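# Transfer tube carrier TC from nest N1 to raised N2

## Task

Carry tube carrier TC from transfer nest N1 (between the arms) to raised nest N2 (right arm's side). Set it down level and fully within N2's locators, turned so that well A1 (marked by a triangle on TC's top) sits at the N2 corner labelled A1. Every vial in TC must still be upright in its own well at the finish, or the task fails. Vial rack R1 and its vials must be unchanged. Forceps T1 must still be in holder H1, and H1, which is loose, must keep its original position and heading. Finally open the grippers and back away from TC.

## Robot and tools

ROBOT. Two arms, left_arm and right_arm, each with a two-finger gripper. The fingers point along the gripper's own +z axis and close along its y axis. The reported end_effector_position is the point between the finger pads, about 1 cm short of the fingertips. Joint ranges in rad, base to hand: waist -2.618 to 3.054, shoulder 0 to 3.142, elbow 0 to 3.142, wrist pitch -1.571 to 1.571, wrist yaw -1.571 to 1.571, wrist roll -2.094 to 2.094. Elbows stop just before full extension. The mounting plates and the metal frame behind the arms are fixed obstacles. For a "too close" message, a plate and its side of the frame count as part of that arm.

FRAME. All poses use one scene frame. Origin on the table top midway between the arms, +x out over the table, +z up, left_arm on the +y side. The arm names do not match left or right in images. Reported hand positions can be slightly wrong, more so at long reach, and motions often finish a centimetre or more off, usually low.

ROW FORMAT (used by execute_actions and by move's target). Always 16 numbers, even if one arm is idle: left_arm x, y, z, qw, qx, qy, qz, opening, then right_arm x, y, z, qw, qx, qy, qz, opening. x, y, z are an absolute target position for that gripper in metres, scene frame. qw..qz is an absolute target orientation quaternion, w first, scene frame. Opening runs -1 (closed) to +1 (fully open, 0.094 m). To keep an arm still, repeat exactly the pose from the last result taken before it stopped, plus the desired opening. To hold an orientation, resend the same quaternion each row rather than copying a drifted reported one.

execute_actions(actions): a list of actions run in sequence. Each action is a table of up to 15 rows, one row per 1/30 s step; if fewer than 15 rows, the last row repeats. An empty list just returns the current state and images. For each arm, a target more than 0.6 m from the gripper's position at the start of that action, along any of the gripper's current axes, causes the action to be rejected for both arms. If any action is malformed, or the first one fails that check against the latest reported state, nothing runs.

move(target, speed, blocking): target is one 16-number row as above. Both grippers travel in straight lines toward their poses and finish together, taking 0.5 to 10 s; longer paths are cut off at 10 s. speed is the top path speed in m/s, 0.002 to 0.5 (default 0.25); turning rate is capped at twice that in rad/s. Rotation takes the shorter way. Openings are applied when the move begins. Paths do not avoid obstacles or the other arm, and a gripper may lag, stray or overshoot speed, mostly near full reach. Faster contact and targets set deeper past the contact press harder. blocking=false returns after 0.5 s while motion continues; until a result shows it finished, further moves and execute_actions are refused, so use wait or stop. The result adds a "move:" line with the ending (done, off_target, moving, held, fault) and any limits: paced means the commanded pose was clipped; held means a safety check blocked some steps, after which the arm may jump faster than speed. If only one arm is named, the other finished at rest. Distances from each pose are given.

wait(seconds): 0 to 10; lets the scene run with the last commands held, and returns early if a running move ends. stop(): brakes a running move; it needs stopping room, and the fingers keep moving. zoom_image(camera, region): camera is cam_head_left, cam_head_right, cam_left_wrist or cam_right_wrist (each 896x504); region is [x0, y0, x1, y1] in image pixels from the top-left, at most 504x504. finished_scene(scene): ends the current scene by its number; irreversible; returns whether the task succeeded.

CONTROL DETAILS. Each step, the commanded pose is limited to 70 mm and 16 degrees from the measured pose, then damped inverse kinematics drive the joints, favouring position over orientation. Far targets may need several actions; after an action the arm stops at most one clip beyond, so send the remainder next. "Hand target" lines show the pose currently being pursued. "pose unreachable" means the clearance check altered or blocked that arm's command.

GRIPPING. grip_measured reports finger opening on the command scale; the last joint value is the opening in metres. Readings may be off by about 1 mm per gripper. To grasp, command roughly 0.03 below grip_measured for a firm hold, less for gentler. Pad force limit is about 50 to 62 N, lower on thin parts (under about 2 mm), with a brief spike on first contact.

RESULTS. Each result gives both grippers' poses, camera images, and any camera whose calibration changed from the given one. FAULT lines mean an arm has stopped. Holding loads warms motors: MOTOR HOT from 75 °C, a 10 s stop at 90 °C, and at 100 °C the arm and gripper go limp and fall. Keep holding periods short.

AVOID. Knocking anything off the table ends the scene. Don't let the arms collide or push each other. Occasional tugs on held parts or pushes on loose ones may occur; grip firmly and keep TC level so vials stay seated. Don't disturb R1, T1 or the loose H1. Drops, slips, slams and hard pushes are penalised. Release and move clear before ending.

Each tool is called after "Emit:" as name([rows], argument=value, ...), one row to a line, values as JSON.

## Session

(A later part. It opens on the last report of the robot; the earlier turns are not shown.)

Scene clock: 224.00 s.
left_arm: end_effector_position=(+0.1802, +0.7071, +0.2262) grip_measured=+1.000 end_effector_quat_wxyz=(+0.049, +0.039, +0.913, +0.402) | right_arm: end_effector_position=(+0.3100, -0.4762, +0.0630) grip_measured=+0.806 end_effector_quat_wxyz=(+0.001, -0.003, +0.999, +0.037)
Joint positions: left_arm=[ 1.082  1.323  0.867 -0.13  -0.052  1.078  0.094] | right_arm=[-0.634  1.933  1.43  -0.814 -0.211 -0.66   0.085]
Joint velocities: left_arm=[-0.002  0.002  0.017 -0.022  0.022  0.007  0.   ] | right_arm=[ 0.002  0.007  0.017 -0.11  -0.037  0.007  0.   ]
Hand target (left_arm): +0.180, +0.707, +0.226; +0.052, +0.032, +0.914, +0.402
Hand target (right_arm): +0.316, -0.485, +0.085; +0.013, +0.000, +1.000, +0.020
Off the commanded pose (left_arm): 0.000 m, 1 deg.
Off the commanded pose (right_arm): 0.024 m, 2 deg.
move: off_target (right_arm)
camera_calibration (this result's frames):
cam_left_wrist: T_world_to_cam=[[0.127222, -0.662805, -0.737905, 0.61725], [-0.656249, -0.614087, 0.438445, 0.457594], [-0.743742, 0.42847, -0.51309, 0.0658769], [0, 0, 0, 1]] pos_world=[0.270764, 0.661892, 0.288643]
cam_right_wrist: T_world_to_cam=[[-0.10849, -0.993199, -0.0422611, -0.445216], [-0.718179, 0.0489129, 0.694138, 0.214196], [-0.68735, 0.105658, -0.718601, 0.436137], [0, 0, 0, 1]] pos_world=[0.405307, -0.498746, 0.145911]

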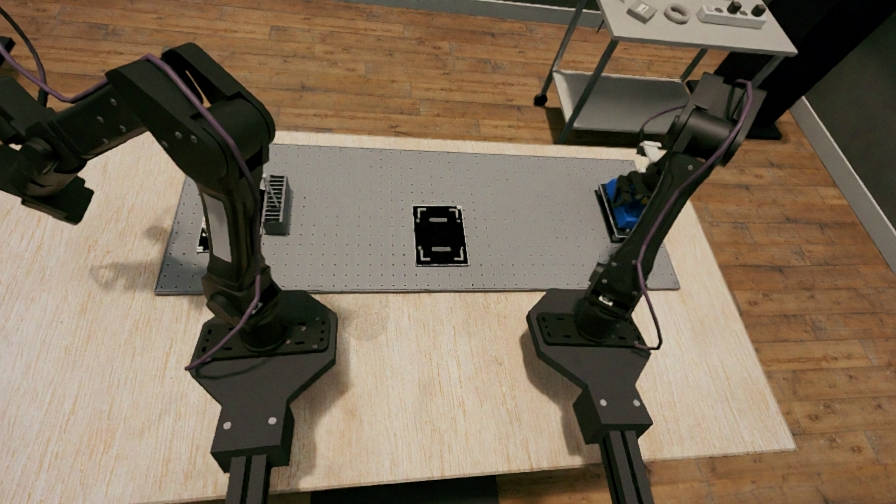

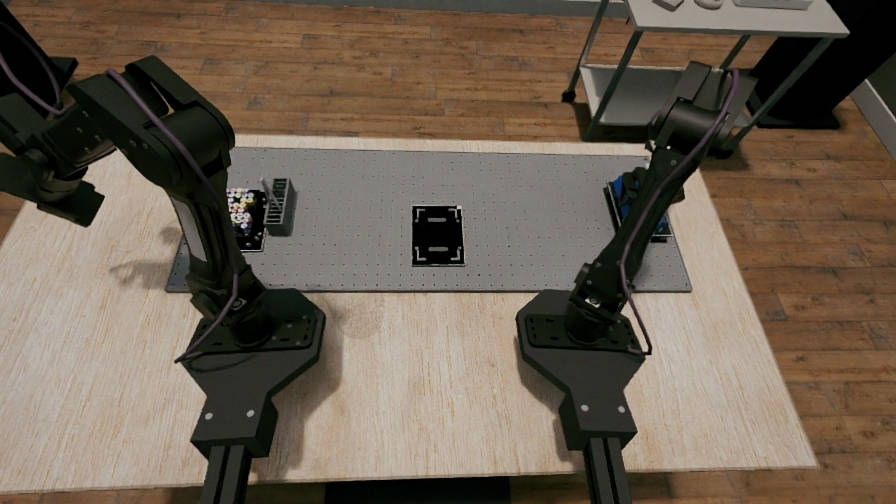

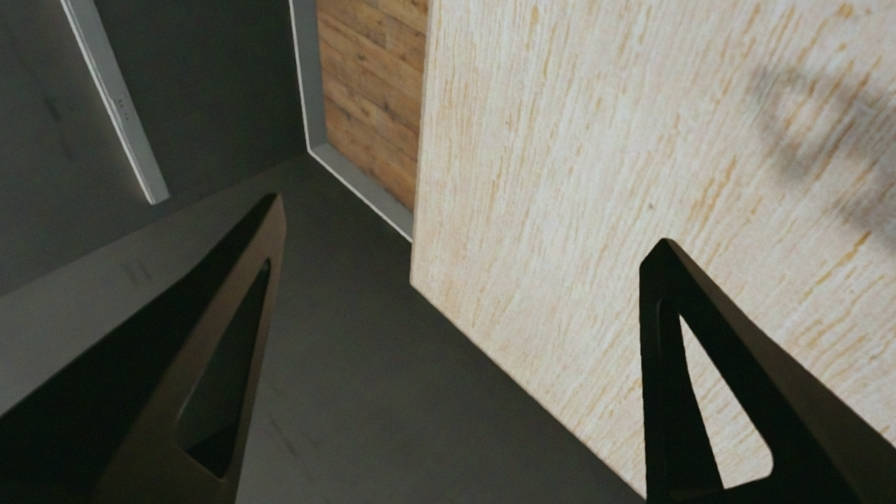

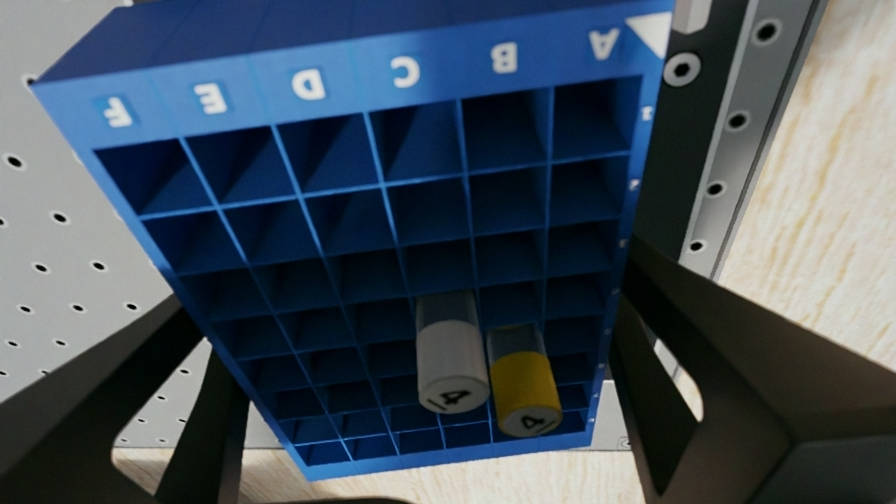

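Emit:
move(target=[0.1802,0.7071,0.2262,0.052,0.032,0.914,0.402,1,0.318,-0.506,0.09,0.012,0,1,0.02,0.76], speed=0.02)

Emit:
zoom_image(camera="cam_head_left", region=[585, 160, 685, 255])

Scene clock: 230.80 s.
left_arm: end_effector_position=(+0.1802, +0.7071, +0.2262) grip_measured=+1.000 end_effector_quat_wxyz=(+0.050, +0.038, +0.913, +0.402) | right_arm: end_effector_position=(+0.3153, -0.4975, +0.0851) grip_measured=+0.806 end_effector_quat_wxyz=(+0.007, +0.001, +1.000, +0.025)
Joint positions: left_arm=[ 1.082  1.323  0.867 -0.13  -0.052  1.077  0.094] | right_arm=[-0.673  1.933  1.522 -0.888 -0.211 -0.687  0.085]
Joint velocities: left_arm=[ 0.002 -0.017 -0.017  0.051 -0.022  0.037  0.   ] | right_arm=[-0.002  0.002 -0.007 -0.007 -0.037 -0.022 -0.001]
Hand target (left_arm): +0.180, +0.707, +0.226; +0.052, +0.032, +0.914, +0.402
Hand target (right_arm): +0.318, -0.506, +0.090; +0.012, +0.000, +1.000, +0.020
Off the commanded pose (left_arm): 0.000 m, 1 deg.
Off the commanded pose (right_arm): 0.010 m, 1 deg.
move: done
camera_calibration (this result's frames):
cam_left_wrist: T_world_to_cam=[[0.127597, -0.662806, -0.737839, 0.617168], [-0.656214, -0.614235, 0.43829, 0.457727], [-0.743708, 0.428256, -0.513318, 0.0660738], [0, 0, 0, 1]] pos_world=[0.270758, 0.661919, 0.288671]
cam_right_wrist: T_world_to_cam=[[-0.115611, -0.993097, -0.0197893, -0.464502], [-0.726987, 0.0710222, 0.682969, 0.218454], [-0.676849, 0.0933451, -0.73018, 0.449448], [0, 0, 0, 1]] pos_world=[0.40932, -0.518765, 0.169788]

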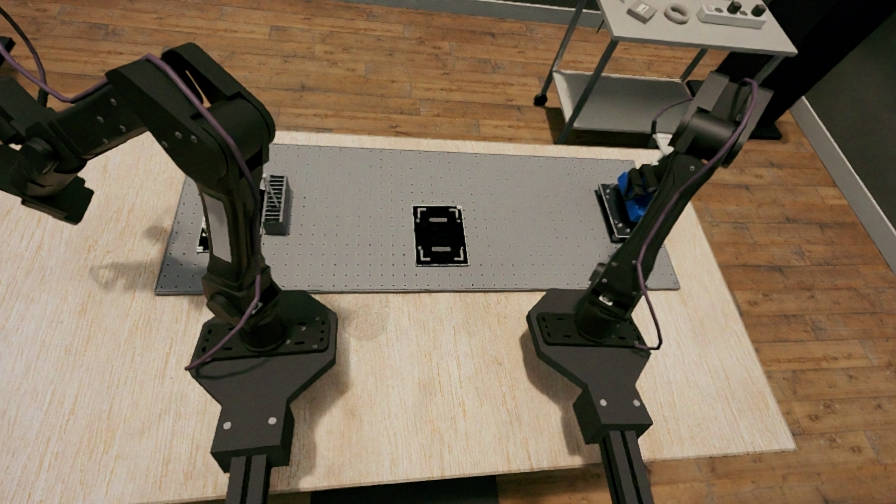

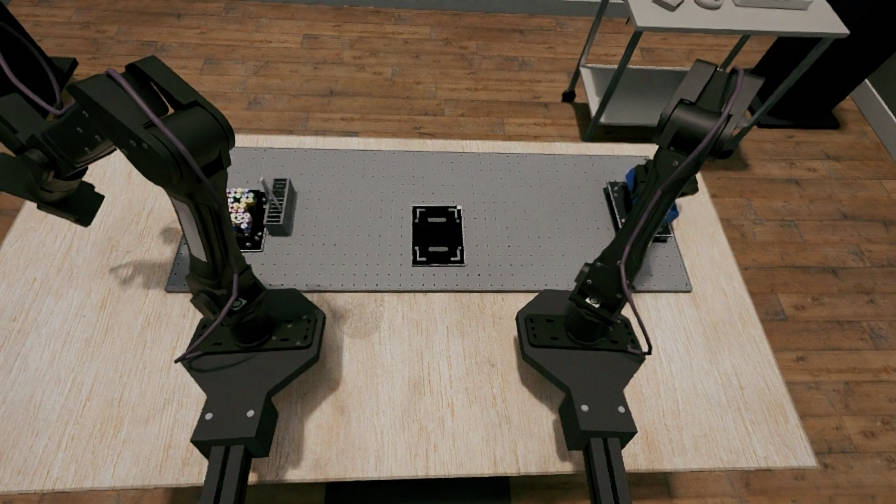

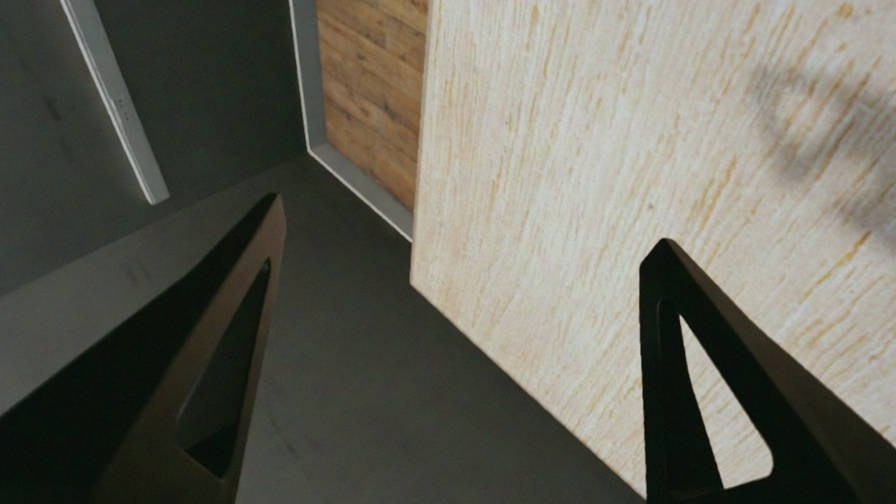

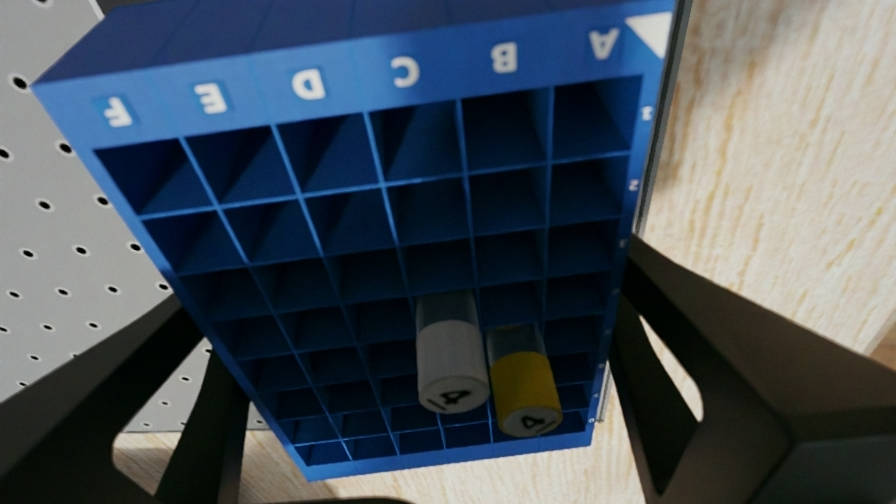

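Region (585, 160, 685, 255) of cam_head_left's 896x504 image, scaled by 5.040, with more detail than that image has; it fills the top 479 rows of this view, and the rest is white.

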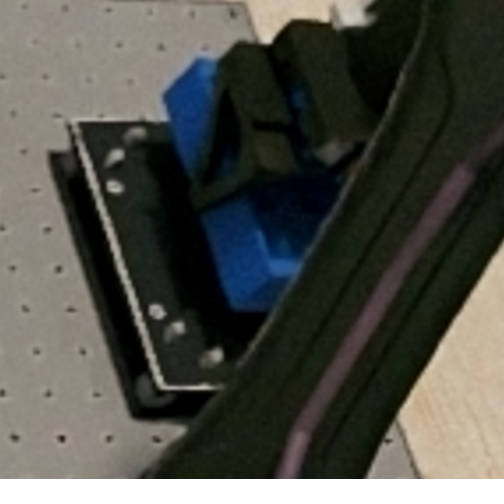

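Emit:
move(target=[0.1802,0.7071,0.2262,0.052,0.032,0.914,0.402,1,0.313,-0.486,0.074,0.01,-0.006,1,-0.01,0.76], speed=0.02)

Emit:
zoom_image(camera="cam_head_left", region=[585, 160, 685, 255])

Scene clock: 239.73 s.
left_arm: end_effector_position=(+0.1802, +0.7071, +0.2262) grip_measured=+1.000 end_effector_quat_wxyz=(+0.049, +0.039, +0.913, +0.402) | right_arm: end_effector_position=(+0.3062, -0.4865, +0.0655) grip_measured=+0.806 end_effector_quat_wxyz=(-0.007, -0.007, +1.000, -0.002)
Joint positions: left_arm=[ 1.082  1.323  0.867 -0.13  -0.052  1.078  0.094] | right_arm=[-0.629  1.908  1.402 -0.775 -0.138 -0.657  0.085]
Joint velocities: left_arm=[ 0.002 -0.027 -0.022  0.022 -0.081 -0.081  0.   ] | right_arm=[-0.007 -0.007 -0.012  0.037  0.037  0.081  0.001]
Hand target (left_arm): +0.180, +0.707, +0.226; +0.052, +0.032, +0.914, +0.402
Hand target (right_arm): +0.313, -0.486, +0.074; +0.011, -0.006, +1.000, -0.010
Off the commanded pose (left_arm): 0.000 m, 1 deg.
Off the commanded pose (right_arm): 0.011 m, 2 deg.
move: off_target (right_arm)
camera_calibration (this result's frames):
cam_left_wrist: T_world_to_cam=[[0.127222, -0.662805, -0.737905, 0.61725], [-0.656249, -0.614087, 0.438445, 0.457594], [-0.743742, 0.42847, -0.51309, 0.0658769], [0, 0, 0, 1]] pos_world=[0.270764, 0.661892, 0.288643]
cam_right_wrist: T_world_to_cam=[[-0.0994643, -0.994326, 0.0377122, -0.464371], [-0.708167, 0.0973619, 0.6993, 0.230423], [-0.699004, 0.0428488, -0.713833, 0.40904], [0, 0, 0, 1]] pos_world=[0.40291, -0.501698, 0.148364]

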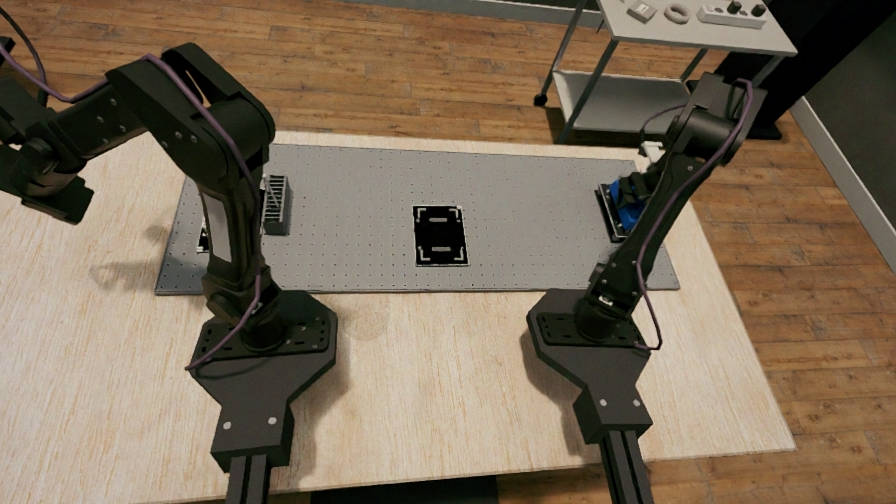

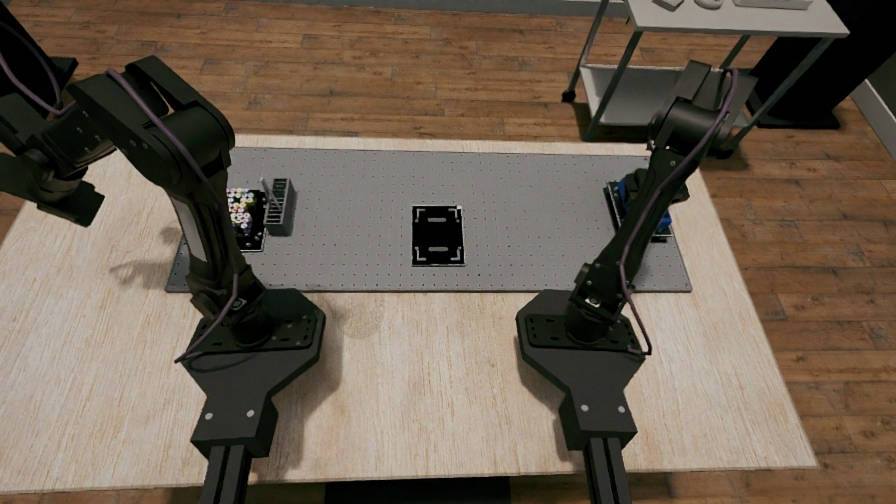

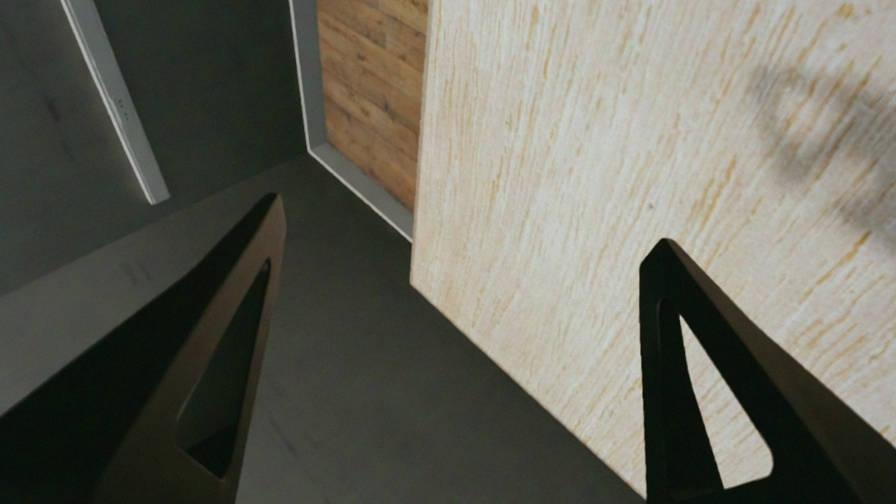

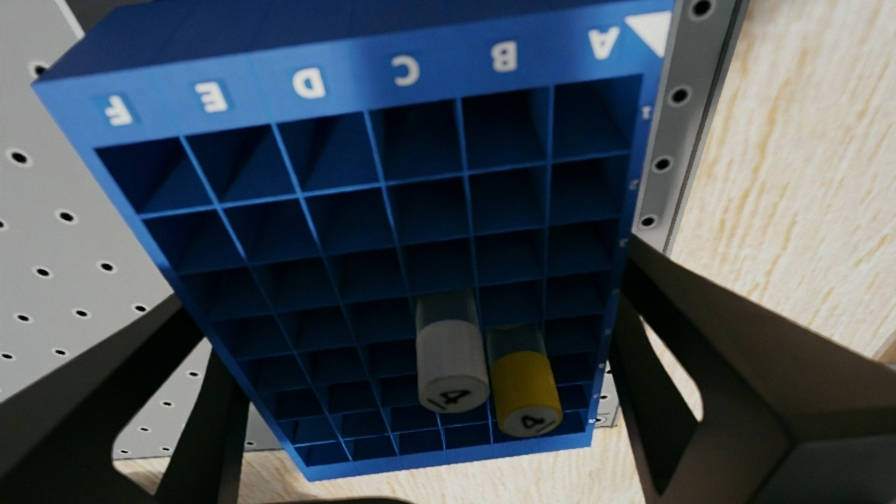

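Region (585, 160, 685, 255) of cam_head_left's 896x504 image, scaled by 5.040, with more detail than that image has; it fills the top 479 rows of this view, and the rest is white.

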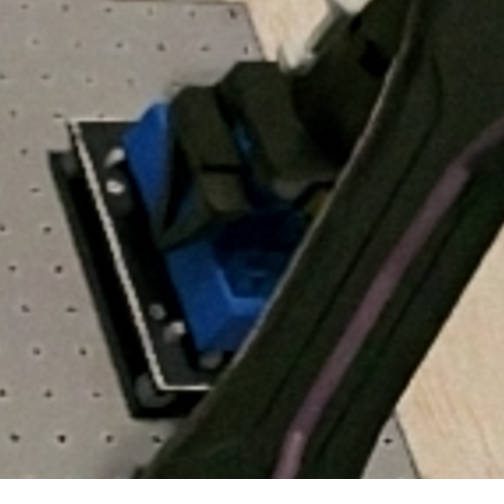

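Emit:
move(target=[0.1802,0.7071,0.2262,0.052,0.032,0.914,0.402,1,0.323,-0.489,0.078,0.014,-0.004,1,-0.01,0.76], speed=0.01)

Emit:
zoom_image(camera="cam_head_left", region=[585, 160, 685, 255])

Scene clock: 246.60 s.
left_arm: end_effector_position=(+0.1802, +0.7071, +0.2262) grip_measured=+1.000 end_effector_quat_wxyz=(+0.049, +0.039, +0.913, +0.402) | right_arm: end_effector_position=(+0.3097, -0.4854, +0.0664) grip_measured=+0.806 end_effector_quat_wxyz=(-0.006, -0.006, +1.000, -0.004)
Joint positions: left_arm=[ 1.082  1.323  0.867 -0.13  -0.052  1.078  0.094] | right_arm=[-0.621  1.908  1.408 -0.775 -0.135 -0.646  0.085]
Joint velocities: left_arm=[ 0.007  0.007 -0.007 -0.022  0.007 -0.051  0.   ] | right_arm=[ 0.012 -0.007 -0.012 -0.007  0.007  0.022 -0.   ]
Hand target (left_arm): +0.180, +0.707, +0.226; +0.052, +0.032, +0.914, +0.402
Hand target (right_arm): +0.323, -0.489, +0.078; +0.014, -0.004, +1.000, -0.010
Off the commanded pose (left_arm): 0.000 m, 1 deg.
Off the commanded pose (right_arm): 0.018 m, 2 deg.
move: off_target (right_arm)
camera_calibration (this result's frames):
cam_left_wrist: T_world_to_cam=[[0.127222, -0.662805, -0.737905, 0.61725], [-0.656249, -0.614087, 0.438445, 0.457594], [-0.743742, 0.42847, -0.51309, 0.0658769], [0, 0, 0, 1]] pos_world=[0.270764, 0.661892, 0.288643]
cam_right_wrist: T_world_to_cam=[[-0.101822, -0.993968, 0.0407461, -0.462192], [-0.710237, 0.101314, 0.696634, 0.23486], [-0.69656, 0.0419932, -0.716269, 0.411067], [0, 0, 0, 1]] pos_world=[0.406078, -0.50046, 0.149655]

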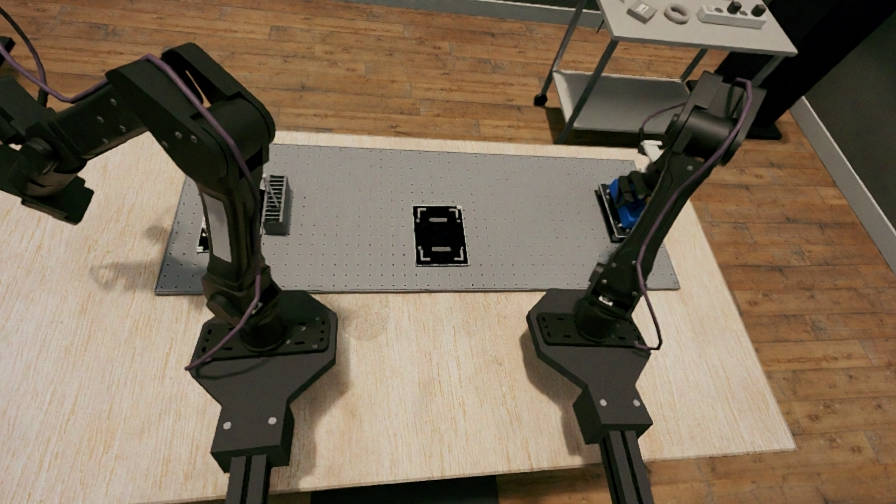

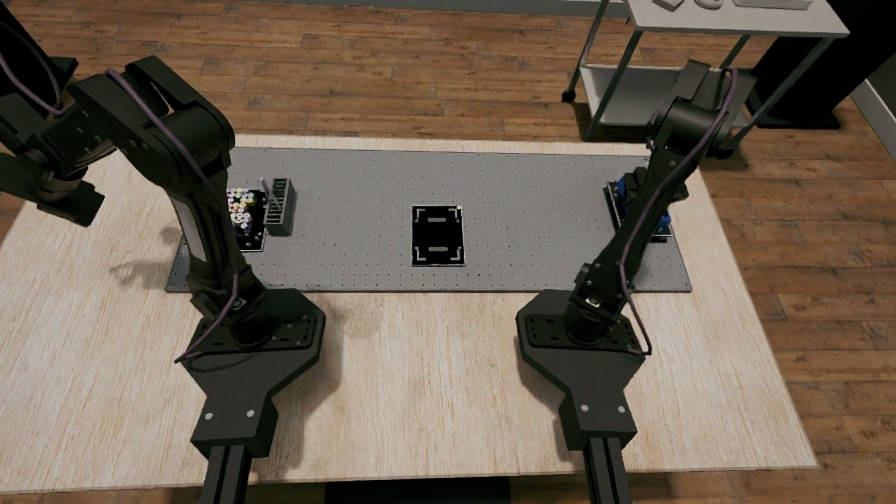

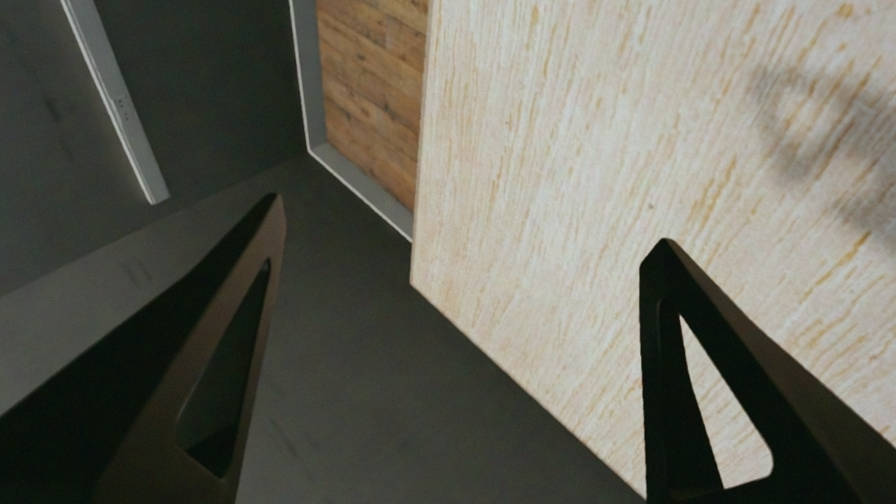

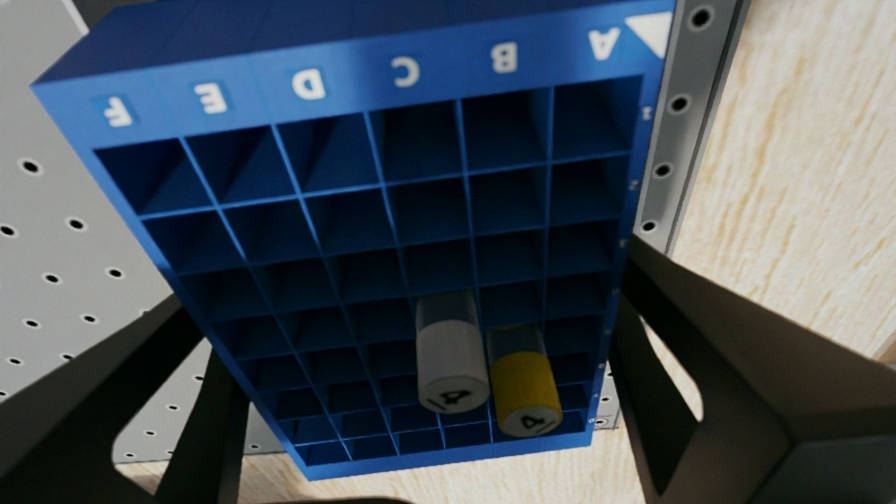

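Region (585, 160, 685, 255) of cam_head_left's 896x504 image, scaled by 5.040, with more detail than that image has; it fills the top 479 rows of this view, and the rest is white.

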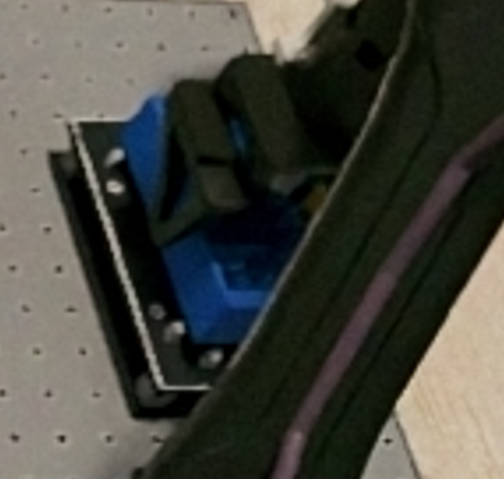

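Lower, biased slightly −y.

Emit:
move(target=[0.1802,0.7071,0.2262,0.052,0.032,0.914,0.402,1,0.315,-0.49,0.056,0.008,-0.004,1,-0.006,0.76], speed=0.01)

Emit:
zoom_image(camera="cam_head_left", region=[585, 160, 685, 255])

Scene clock: 253.40 s.
left_arm: end_effector_position=(+0.1802, +0.7071, +0.2262) grip_measured=+1.000 end_effector_quat_wxyz=(+0.049, +0.039, +0.913, +0.402) | right_arm: end_effector_position=(+0.3109, -0.4872, +0.0601) grip_measured=+0.806 end_effector_quat_wxyz=(-0.004, -0.006, +1.000, -0.004)
Joint positions: left_arm=[ 1.082  1.323  0.867 -0.13  -0.052  1.078  0.094] | right_arm=[-0.621  1.926  1.408 -0.755 -0.136 -0.646  0.085]
Joint velocities: left_arm=[ 0.007 -0.012 -0.012 -0.066  0.022 -0.022  0.   ] | right_arm=[ 0.002 -0.017 -0.002 -0.066  0.051  0.037  0.001]
Hand target (left_arm): +0.180, +0.707, +0.226; +0.052, +0.032, +0.914, +0.402
Hand target (right_arm): +0.315, -0.490, +0.056; +0.008, -0.004, +1.000, -0.006
Off the commanded pose (left_arm): 0.000 m, 1 deg.
Off the commanded pose (right_arm): 0.006 m, 1 deg.
move: done
camera_calibration (this result's frames):
cam_left_wrist: T_world_to_cam=[[0.127222, -0.662805, -0.737905, 0.61725], [-0.656249, -0.614087, 0.438445, 0.457594], [-0.743742, 0.42847, -0.51309, 0.0658769], [0, 0, 0, 1]] pos_world=[0.270764, 0.661892, 0.288643]
cam_right_wrist: T_world_to_cam=[[-0.102223, -0.993896, 0.0414887, -0.463533], [-0.712589, 0.102264, 0.694089, 0.241707], [-0.694095, 0.0413875, -0.718693, 0.4066], [0, 0, 0, 1]] pos_world=[0.407073, -0.50225, 0.143686]

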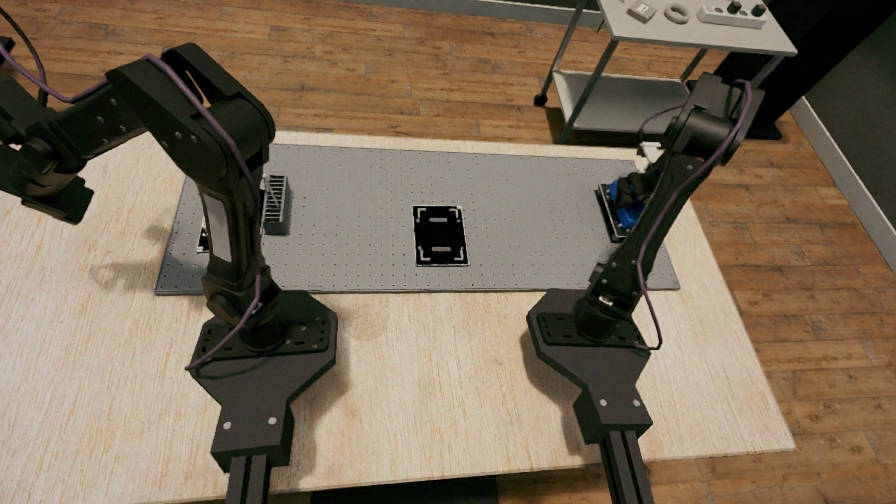

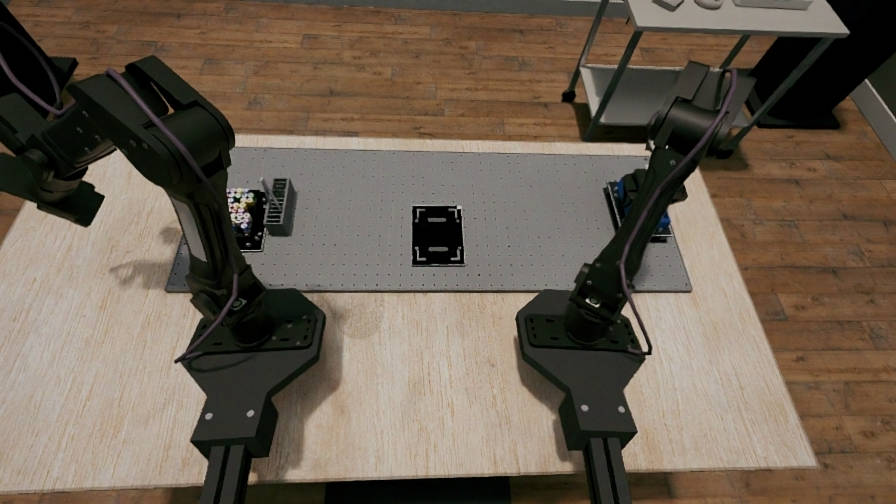

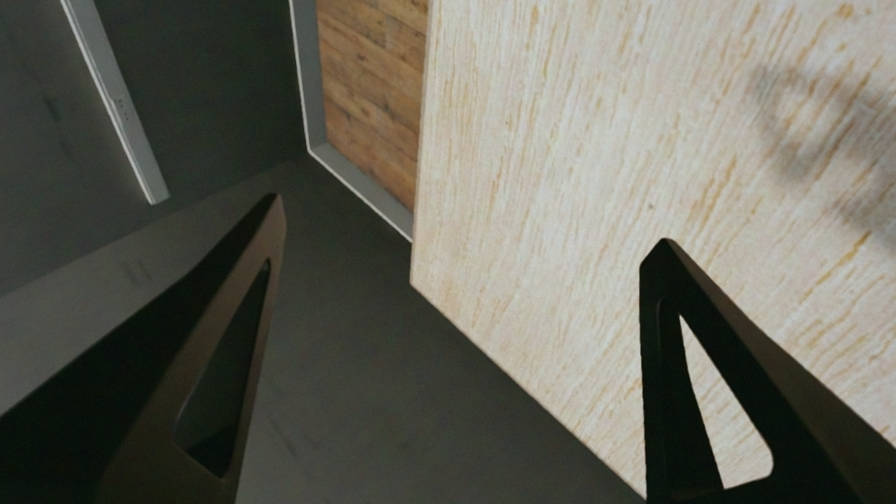

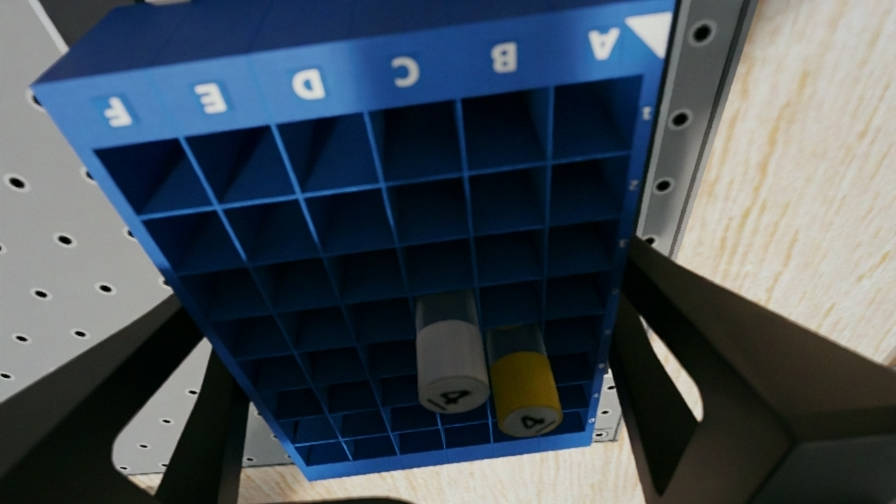

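Region (585, 160, 685, 255) of cam_head_left's 896x504 image, scaled by 5.040, with more detail than that image has; it fills the top 479 rows of this view, and the rest is white.

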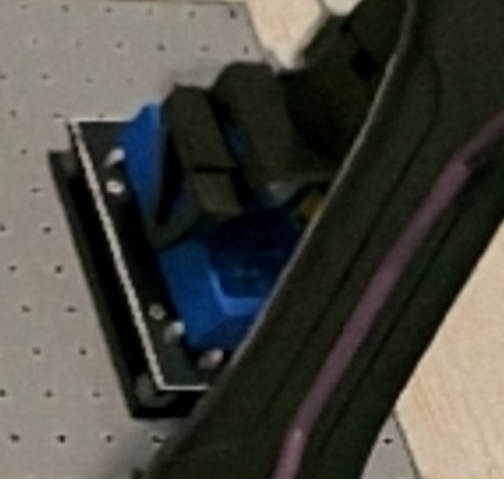

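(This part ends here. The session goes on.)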